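# Stack the black plate onto the white plate

## Task

Set the black plate down on top of the white plate so that no part of it sticks out past the white plate's rim; it must stay there on its own without the robot holding it, and the robot must release it and pull away afterwards.

## Robot and tools

Robot: a single arm with seven joints (waist, shoulder, upper arm roll, elbow, forearm roll, wrist pitch, wrist roll) ending in a suction cup tool. The reference point is the cup point, the centre of the cup rim (29 mm across) when nothing is touching it. The cup points along the cup point's own +z axis. From roughly 7 cm back from the rim, the tool body and its camera stick out up to about 8 cm sideways, so give that part clearance.

Frames: results report the cup point in the scene frame. Its origin sits on the table surface under the arm base, +z is up, and +y lies to the left when facing along +x. end_effector_position is in metres; end_effector_quat_wxyz is the orientation as w, x, y, z. The base may be slightly tilted, and the reported position grows less accurate at long reach. The Hand target line shows the pose the controller is currently heading for.

Row format (shared by execute_actions and move): seven numbers, each in [-1, 1], in the order dx, dy, dz, rx, ry, rz, suction. The first six are an offset, not a pose: a displacement expressed in the cup point's own axes (not the scene frame), measured from the cup point's pose at the start of the action. A value of 1.0 equals 0.6 m of travel or 180 degrees of turn. rx, ry, rz form one rotation vector. The seventh number is the vacuum level: +1 is full (about 55 kPa below ambient), smaller values request that fraction, and 0.05 or less switches suction off. The suction setting persists until changed.

execute_actions(actions): a list of actions, each a list of up to 15 rows; each row lasts one control step (1/30 s), and if fewer than 15 rows are given the last row repeats to fill the 15 steps (0.5 s per action). Each row is relative to the start pose of its own action, not to the previous row. For the first action in a call, the start pose is the last pose a result reported. An empty list simply returns the current state and images.

move(target, speed, blocking): target is one row as above, an offset from the pose shown in the most recent result that included one. The cup point follows a straight path toward that pose, turning the short way round. speed is the path's top speed in m/s, 0.002 to 0.5 (default 0.25); rotation is capped at twice that value in rad/s. The path takes 0.5 to 10 s and is cut off at 10 s. The suction value is applied at the start. The move ignores obstacles, the arm can lag, drift off the path, or exceed the speed (especially when nearly straight). Faster moves and targets set deeper past a contact press harder. The result adds a move: line giving how it ended (done, off_target, moving, held, fault), which limits acted (paced means the command was clipped; held means a check blocked some steps, after which the arm may lurch fast), and the distance left to the target. With blocking=false the call returns after 0.5 s while the arm keeps going; until a result shows the move finished, further rows and moves are refused, so use wait or stop first.

wait(seconds): 0 to 10; the arm keeps its last command and any running move continues, returning early when it ends. stop(): brakes a running move (needs braking room; suction unaffected). zoom_image(camera, region): camera is cam_high, cam_low or cam_wrist; region is [x0, y0, x1, y1] in that camera's pixels, origin top-left, at most 504 by 504. finished_scene(scene): ends the current scene, given its number, after the last command has been held; irreversible. Answering without any tool call ends everything.

Motion limits: each step, the commanded pose is clipped to within 70 mm and 16 degrees of the measured pose; position is favoured over orientation when both can't be met. Large offsets may take several actions, and after an action the arm only continues up to the last clipped pose, so send the remainder next. The elbow cannot fully straighten. A pose unreachable line means the clearance check (which treats the mount under the base as arm) altered or blocked the command.

Suction: to grip, switch suction on and press the rim flat onto a smooth face of the plate so it seals all round; edges, holes or seams under the rim leak. suction_measured shows the vacuum reached (near 0 if no seal; on a tight seal up to 0.15 below the setting, dipping up to 0.04 as the pump cycles). part_present turns 1 at 0.50 and back to 0 below 0.45. Under vacuum the cup shortens, so the held plate sits up to about 10 mm nearer the tool. To release, lower the plate until it rests on the white plate, set suction off, then lift; the cup may touch until it has moved 15 mm away. If the cup seals onto the table, turn suction off to free it.

Cameras: cam_high (672x504), cam_low (672x504), cam_wrist (616x616, fisheye), returned in that order; calibration lines give intrinsics and T_world_to_cam, with small possible errors.

Hazards: contact torque reaching a joint's load limit (46.9 N m for the first four joints, 29.5 N m for the last three) halts the arm for 10 s and drops the rest of the call. Holding loads heats motors; MOTOR HOT appears from 60 °C and at 75 °C an OVER-TEMPERATURE FAULT lets the arm sag. Loose objects may occasionally be nudged. Avoid dropping the plate, slamming or shoving hard, and never push or knock anything off the table.

Each tool is called after ">>>" as name(argument=value, ...), one argument or row to a line, values as JSON.

## Session

>>> execute_actions(
  actions=[],
)

Scene clock: 0.00 s.
end_effector_position=(+0.4518, -0.0063, +0.2200) suction_measured=0.01 part_present=0 end_effector_quat_wxyz=(-0.003, +0.002, +1.000, +0.007)
Joint positions: [-0.056  0.432  0.001  1.655  0.     1.055  3.089]
Joint velocities: [-0.    -0.001 -0.    -0.    -0.    -0.001  0.   ]
Motor temperatures (°C, as the motors report them): [30 28 28 28 39 42 37]
Hand target: +0.452, -0.006, +0.220; -0.003, +0.002, +1.000, +0.007

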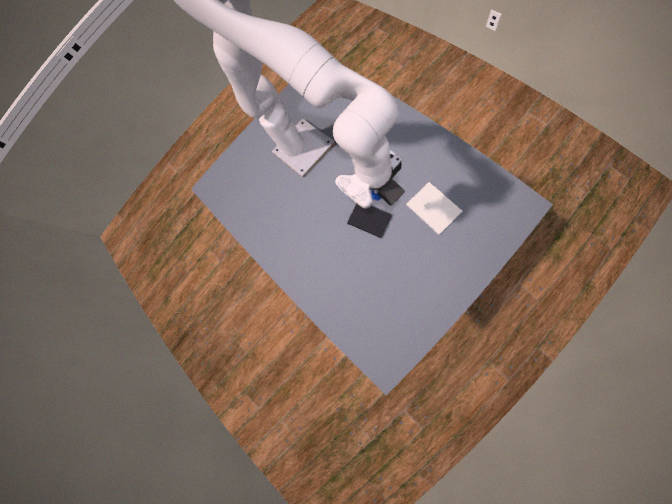

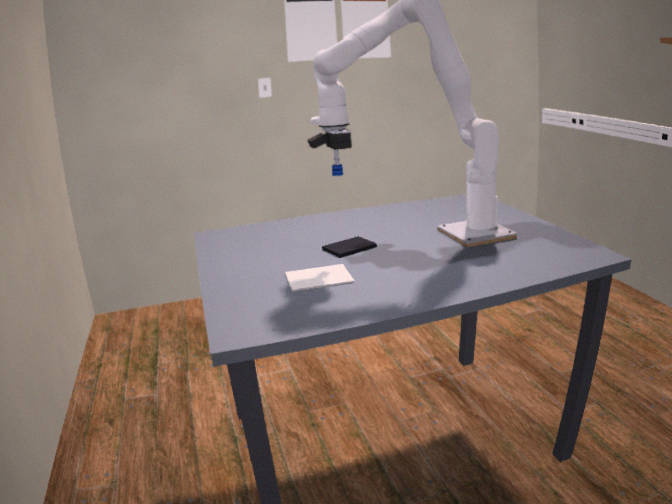

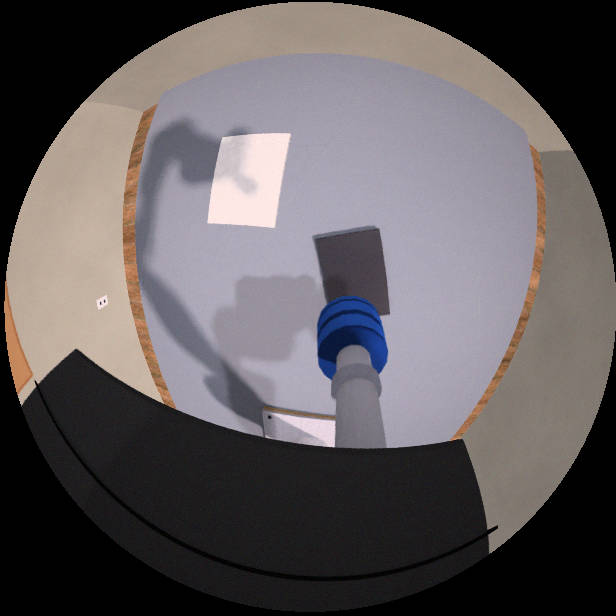

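>>> zoom_image(
  camera="cam_wrist",
  region=[180, 110, 420, 350],
)

>>> zoom_image(
  camera="cam_high",
  region=[320, 160, 480, 260],
)

Region (180, 110, 420, 350) of cam_wrist's 616x616 image, scaled by 2.100, with more detail than that image has.

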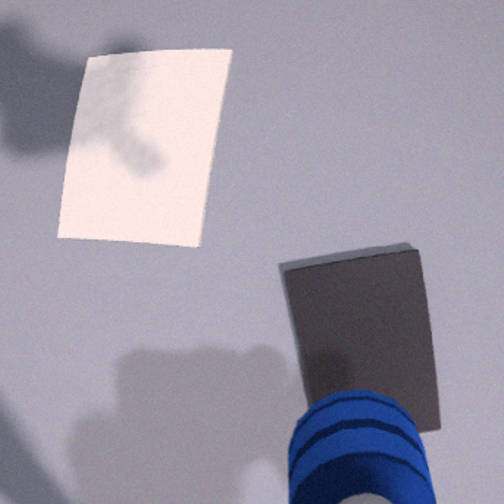

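Region (320, 160, 480, 260) of cam_high's 672x504 image, scaled by 3.150, with more detail than that image has; it fills the top 315 rows of this view, and the rest is white.

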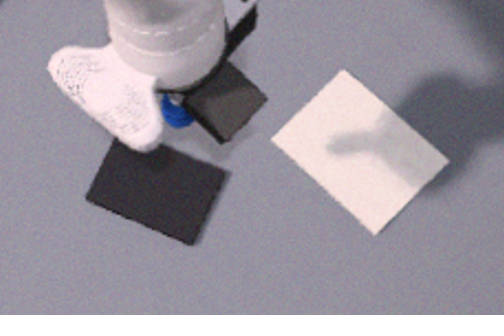

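>>> move(
  target=[0.038,-0.04,0.31,0,0,0,1],
  speed=0.3,
)

>>> move(
  target=[0,0,0.045,0,0,0,1],
  speed=0.04,
)

Scene clock: 20.53 s.
end_effector_position=(+0.4280, -0.0274, +0.0338) suction_measured=0.01 part_present=0 end_effector_quat_wxyz=(-0.003, +0.002, +1.000, +0.007)
Joint positions: [-0.     0.718 -0.003  1.923  0.006  0.5    3.137]
Joint velocities: [ 0.001  0.007 -0.     0.    -0.001 -0.001 -0.   ]
Motor temperatures (°C, as the motors report them): [30 28 28 28 39 42 37]
Hand target: +0.428, -0.027, +0.034; -0.003, +0.002, +1.000, +0.007
Off the commanded pose: 0.000 m, 0 deg.
move: done
camera_calibration (this result's frames):
cam_wrist: T_world_to_cam=[[0.0812584, -0.988152, -0.130202, -0.0415017], [-0.921816, -0.124186, 0.367196, 0.39259], [-0.379015, 0.0901845, -0.920986, 0.29638], [0, 0, 0, 1]] pos_world=[0.4776, -0.0189845, 0.1234]

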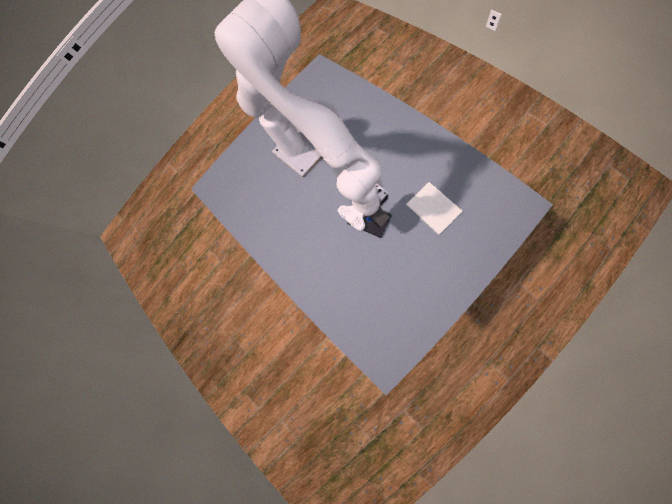

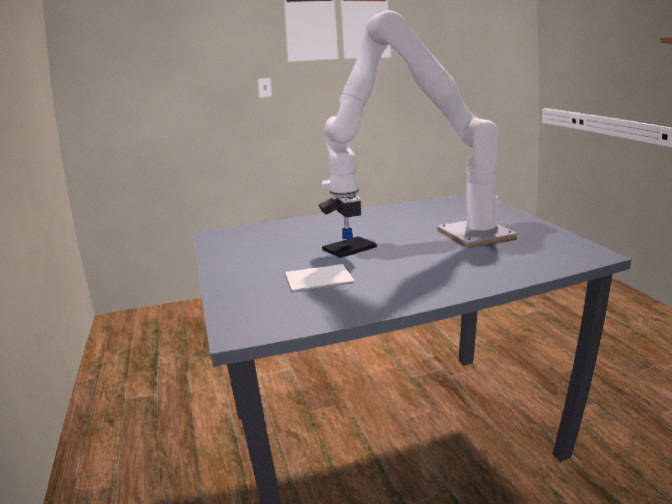

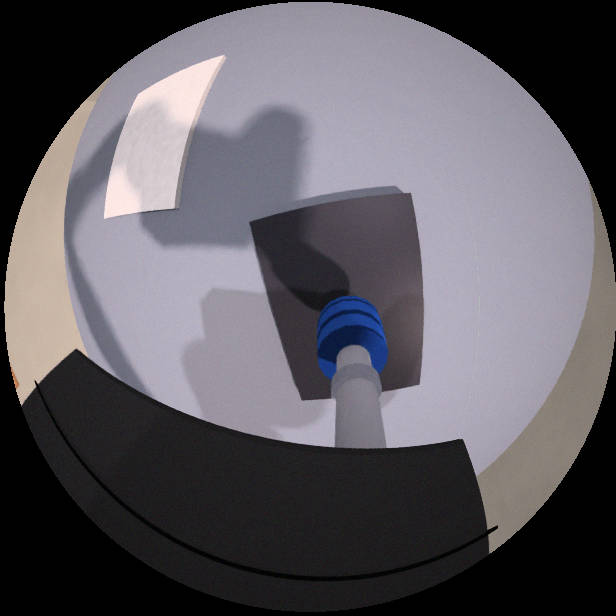

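Scene clock: 21.50 s.
end_effector_position=(+0.4277, -0.0270, +0.0068) suction_measured=0.41 part_present=0 end_effector_quat_wxyz=(-0.003, +0.002, +1.000, +0.007)
Joint positions: [-0.     0.779 -0.003  1.929  0.007  0.433  3.136]
Joint velocities: [-0.     0.006 -0.    -0.001 -0.001 -0.002  0.   ]
Motor temperatures (°C, as the motors report them): [30 28 28 28 39 42 37]
Hand target: +0.428, -0.027, +0.007; -0.003, +0.002, +1.000, +0.007
Off the commanded pose: 0.000 m, 0 deg.
move: done
camera_calibration (this result's frames):
cam_wrist: T_world_to_cam=[[0.0812693, -0.98815, -0.130213, -0.0446123], [-0.921709, -0.124226, 0.36745, 0.402263], [-0.379272, 0.0901563, -0.920883, 0.27145], [0, 0, 0, 1]] pos_world=[0.477349, -0.0185851, 0.0963528]

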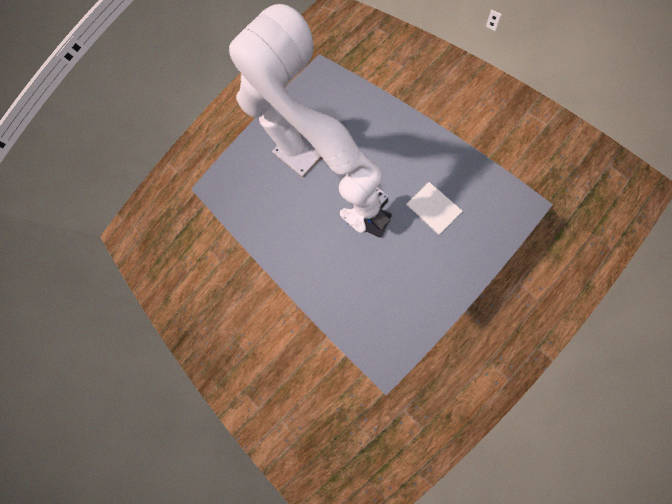

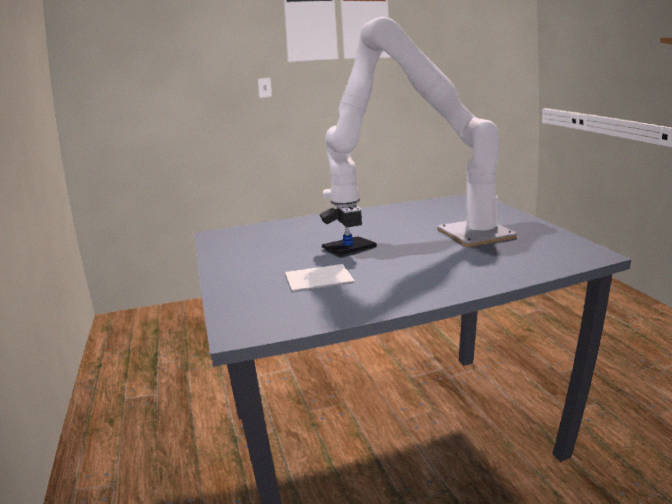

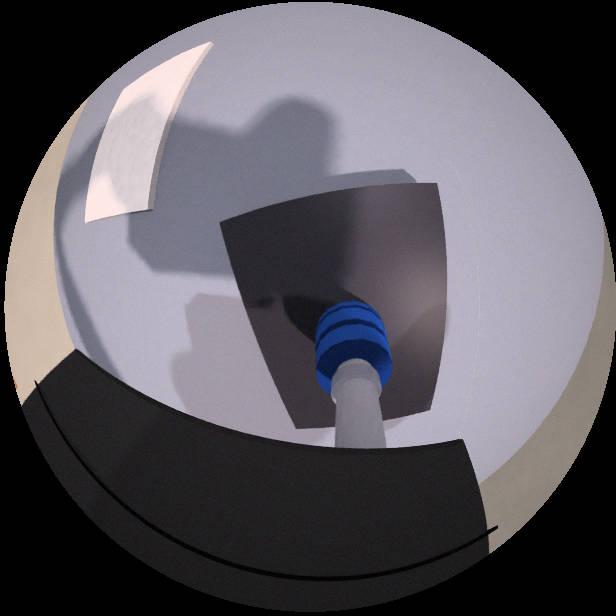

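>>> move(
  target=[0,0,-0.05,0,0,0,1],
  speed=0.1,
)

>>> move(
  target=[-0.228,0.283,0,0,0,0.116,1],
)

Scene clock: 24.30 s.
end_effector_position=(+0.4278, -0.0274, +0.0366) suction_measured=0.99 part_present=1 end_effector_quat_wxyz=(-0.003, +0.002, +1.000, +0.007)
Joint positions: [-0.     0.712 -0.003  1.922  0.006  0.507  3.137]
Joint velocities: [-0.    -0.004  0.    -0.    -0.002  0.004  0.   ]
Motor temperatures (°C, as the motors report them): [30 28 28 28 39 42 37]
Hand target: +0.428, -0.027, +0.037; -0.003, +0.002, +1.000, +0.007
Off the commanded pose: 0.000 m, 0 deg.
move: done
camera_calibration (this result's frames):
cam_wrist: T_world_to_cam=[[0.0811823, -0.98815, -0.130264, -0.0411249], [-0.921566, -0.1242, 0.367819, 0.391242], [-0.379639, 0.0901867, -0.920728, 0.299108], [0, 0, 0, 1]] pos_world=[0.477447, -0.0190208, 0.126134]

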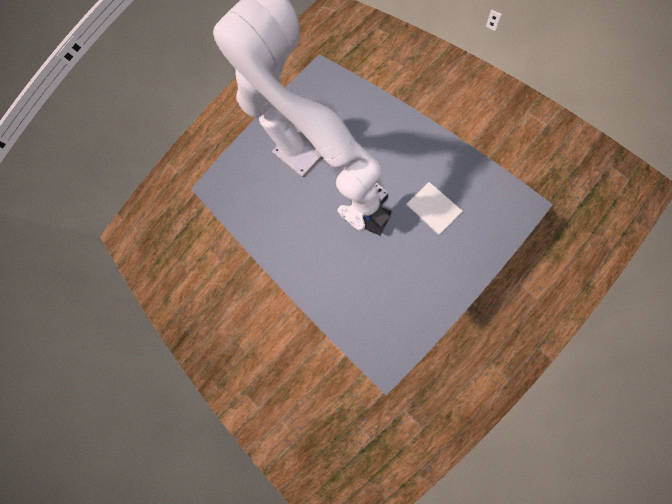

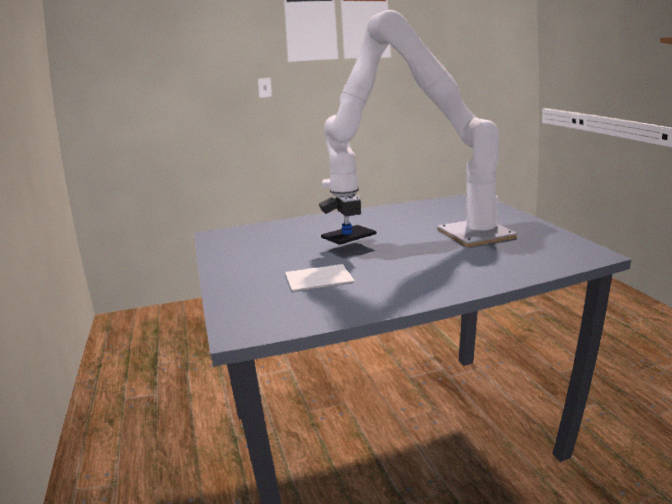

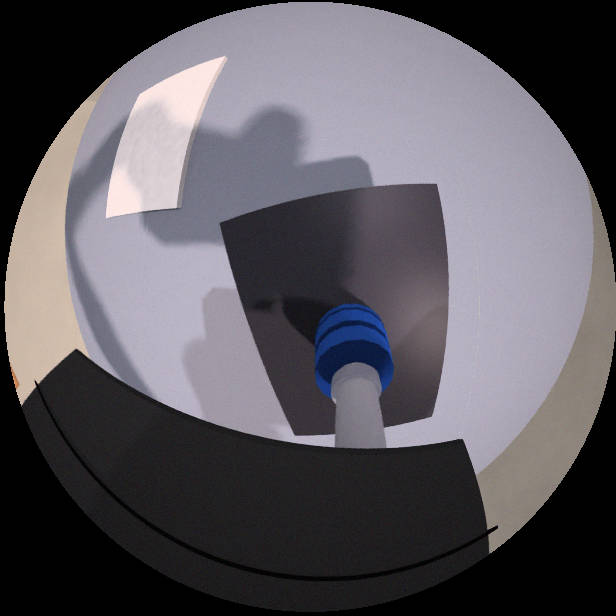

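Scene clock: 25.73 s.
end_effector_position=(+0.5658, +0.1415, +0.0389) suction_measured=0.99 part_present=1 end_effector_quat_wxyz=(-0.004, +0.183, +0.983, +0.007)
Joint positions: [-0.357  0.949  0.117  1.325 -0.123  0.873  2.571]
Joint velocities: [-0.004  0.01  -0.002 -0.01   0.003  0.008 -0.002]
Motor temperatures (°C, as the motors report them): [30 28 28 28 39 42 37]
Hand target: +0.566, +0.142, +0.038; -0.004, +0.183, +0.983, +0.006
Off the commanded pose: 0.001 m, 0 deg.
move: done
camera_calibration (this result's frames):
cam_wrist: T_world_to_cam=[[-0.27697, -0.952267, -0.128353, 0.312354], [-0.903705, 0.212766, 0.371547, 0.480621], [-0.326503, 0.218901, -0.919499, 0.290062], [0, 0, 0, 1]] pos_world=[0.615559, 0.13169, 0.128229]

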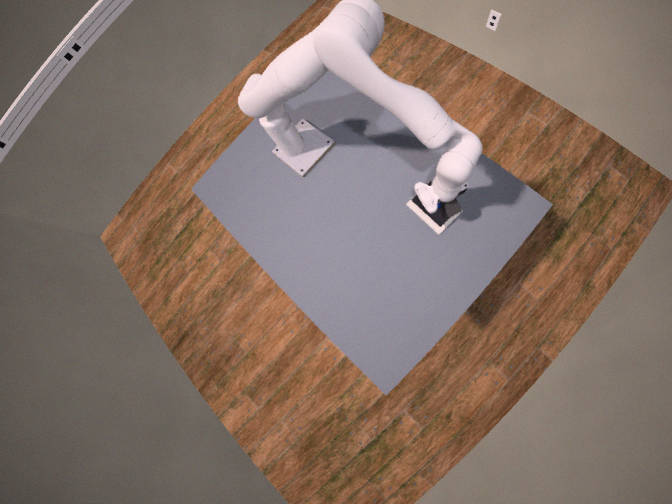

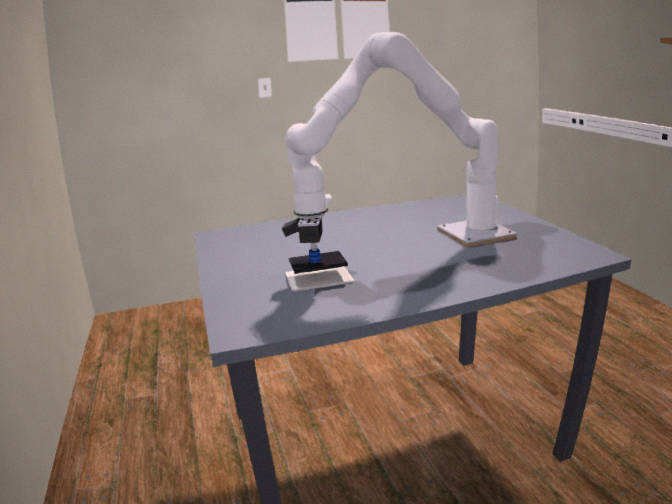

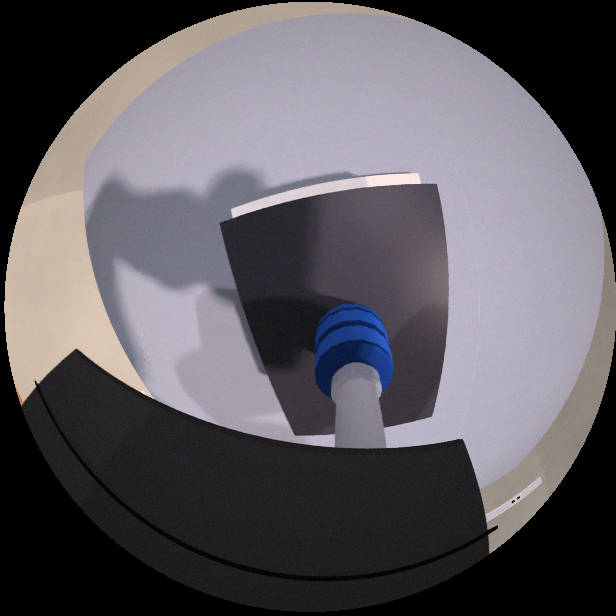

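>>> move(
  target=[0,0,0.04,0,0,0,1],
  speed=0.04,
)

Scene clock: 27.67 s.
end_effector_position=(+0.5657, +0.1419, +0.0150) suction_measured=0.99 part_present=1 end_effector_quat_wxyz=(-0.004, +0.183, +0.983, +0.007)
Joint positions: [-0.355  0.988  0.112  1.331 -0.126  0.828  2.573]
Joint velocities: [ 0.001  0.003 -0.     0.001 -0.002 -0.001  0.   ]
Motor temperatures (°C, as the motors report them): [30 28 28 28 39 42 37]
Hand target: +0.566, +0.142, +0.015; -0.004, +0.183, +0.983, +0.007
Off the commanded pose: 0.000 m, 0 deg.
move: done
camera_calibration (this result's frames):
cam_wrist: T_world_to_cam=[[-0.276903, -0.952272, -0.128466, 0.309617], [-0.903778, 0.212697, 0.37141, 0.489381], [-0.326359, 0.218949, -0.919538, 0.267941], [0, 0, 0, 1]] pos_world=[0.615471, 0.132084, 0.104396]

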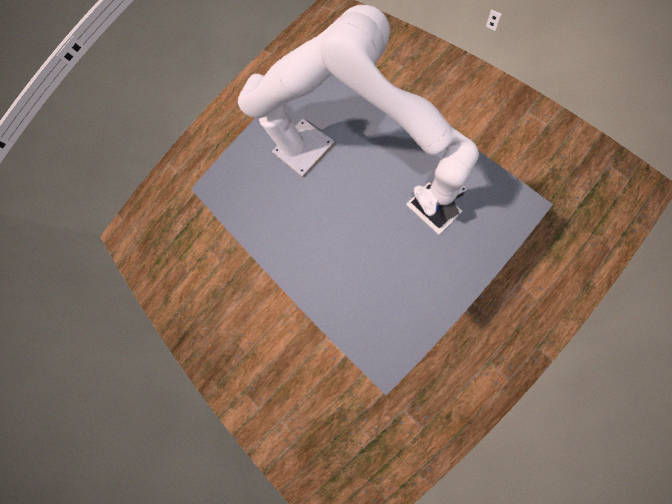

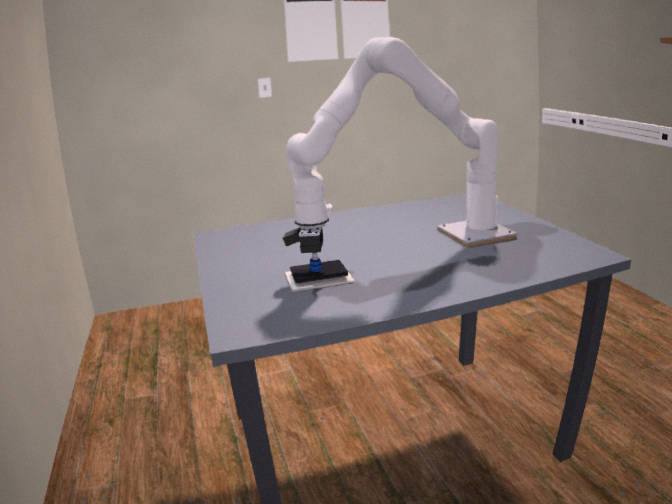

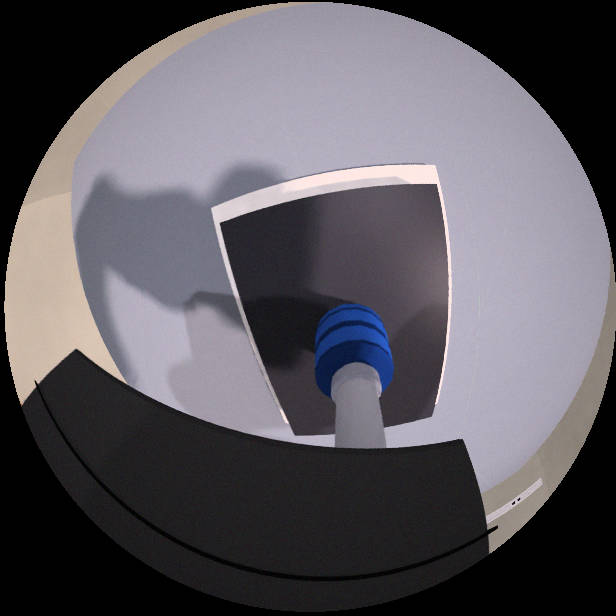

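>>> execute_actions(
  actions=[
    [[0,0,0.003,0,0,0,1],[0,0,0.005,0,0,0,1],[0,0,0.007,0,0,0,1],[0,0,0.009,0,0,0,1],[0,0,0.011,0,0,0,1]],
    [[0,0,0,0,0,0,0]],
  ],
)

>>> move(
  target=[0,0,-0.15,0,0,0,0],
)

Scene clock: 30.90 s.
end_effector_position=(+0.5668, +0.1423, +0.0106) suction_measured=0.01 part_present=0 end_effector_quat_wxyz=(-0.002, +0.183, +0.983, +0.008)
Joint positions: [-0.354  0.995  0.111  1.331 -0.127  0.817  2.574]
Joint velocities: [-0.    -0.    -0.     0.    -0.001 -0.001 -0.   ]
Motor temperatures (°C, as the motors report them): [30 28 28 28 39 42 37]
Hand target: +0.566, +0.142, +0.009; -0.004, +0.183, +0.983, +0.007
Off the commanded pose: 0.002 m, 0 deg.
camera_calibration (this result's frames):
cam_wrist: T_world_to_cam=[[-0.276432, -0.95213, -0.130514, 0.309554], [-0.905049, 0.212241, 0.368566, 0.492774], [-0.323222, 0.220005, -0.920394, 0.262188], [0, 0, 0, 1]] pos_world=[0.6163, 0.132466, 0.100098]

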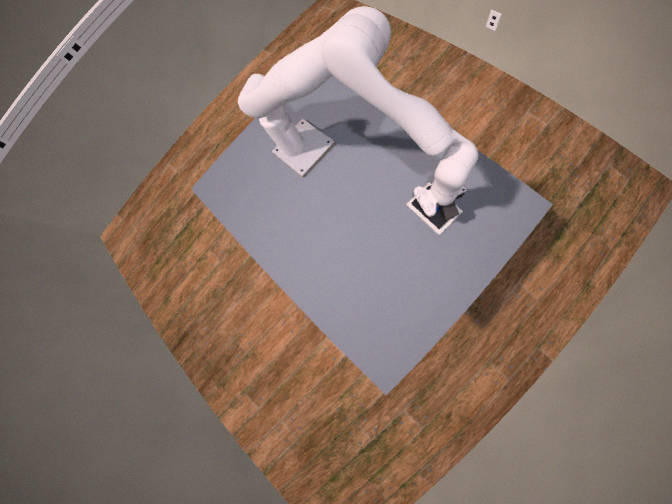

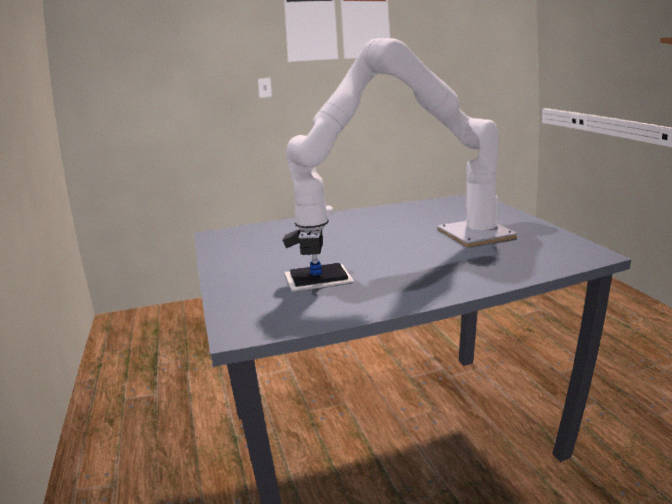

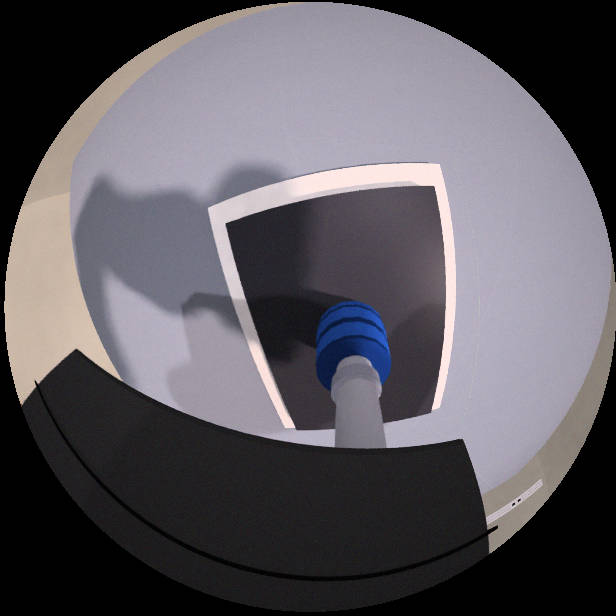

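Scene clock: 31.80 s.
end_effector_position=(+0.5669, +0.1408, +0.1005) suction_measured=0.01 part_present=0 end_effector_quat_wxyz=(-0.002, +0.183, +0.983, +0.008)
Joint positions: [-0.362  0.859  0.127  1.291 -0.115  0.994  2.564]
Joint velocities: [-0.001 -0.004  0.001 -0.001  0.001  0.    -0.   ]
Motor temperatures (°C, as the motors report them): [30 28 28 28 39 42 37]
Hand target: +0.567, +0.141, +0.101; -0.002, +0.183, +0.983, +0.008
Off the commanded pose: 0.000 m, 0 deg.
move: done
camera_calibration (this result's frames):
cam_wrist: T_world_to_cam=[[-0.276575, -0.952111, -0.130349, 0.31991], [-0.904943, 0.212391, 0.368738, 0.45993], [-0.323394, 0.219943, -0.920349, 0.345363], [0, 0, 0, 1]] pos_world=[0.616378, 0.130945, 0.189961]

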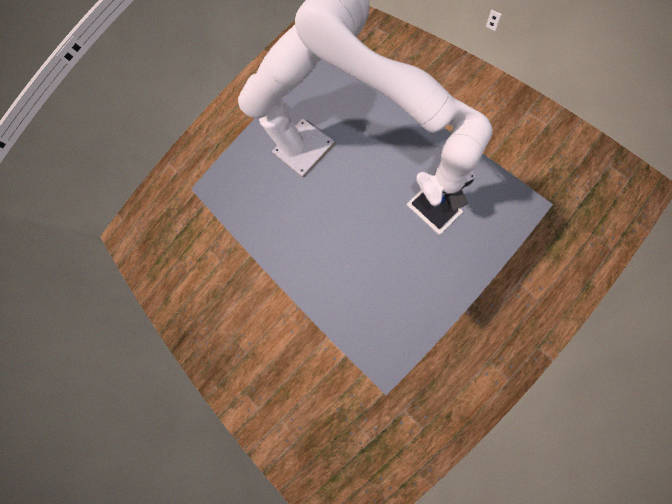

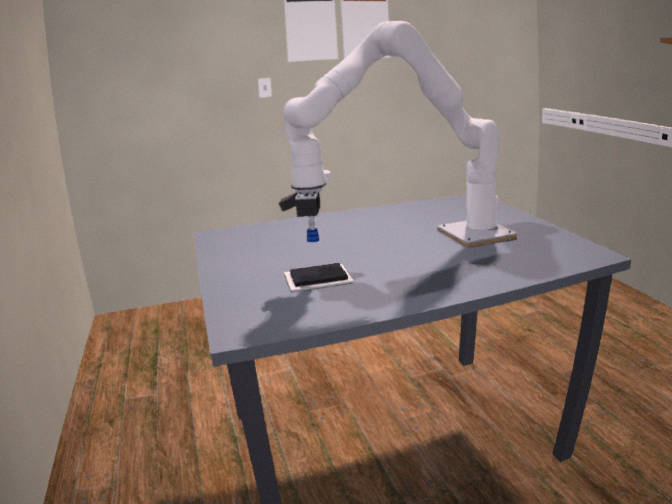

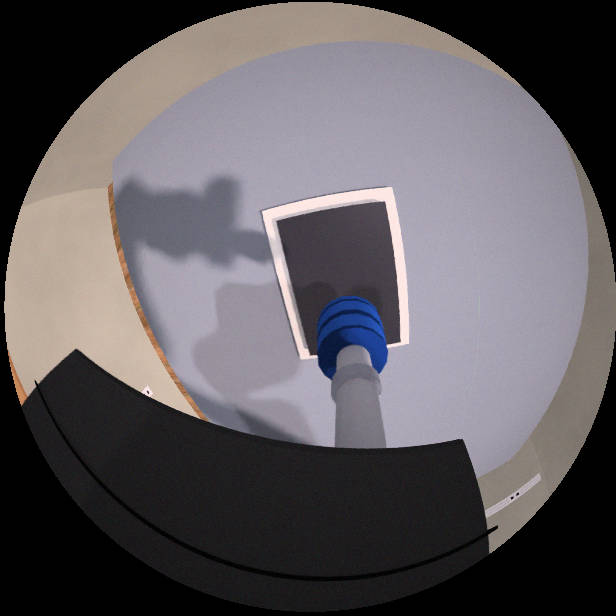

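>>> finished_scene(
  scene=1,
)

The scene is finished: the task was done.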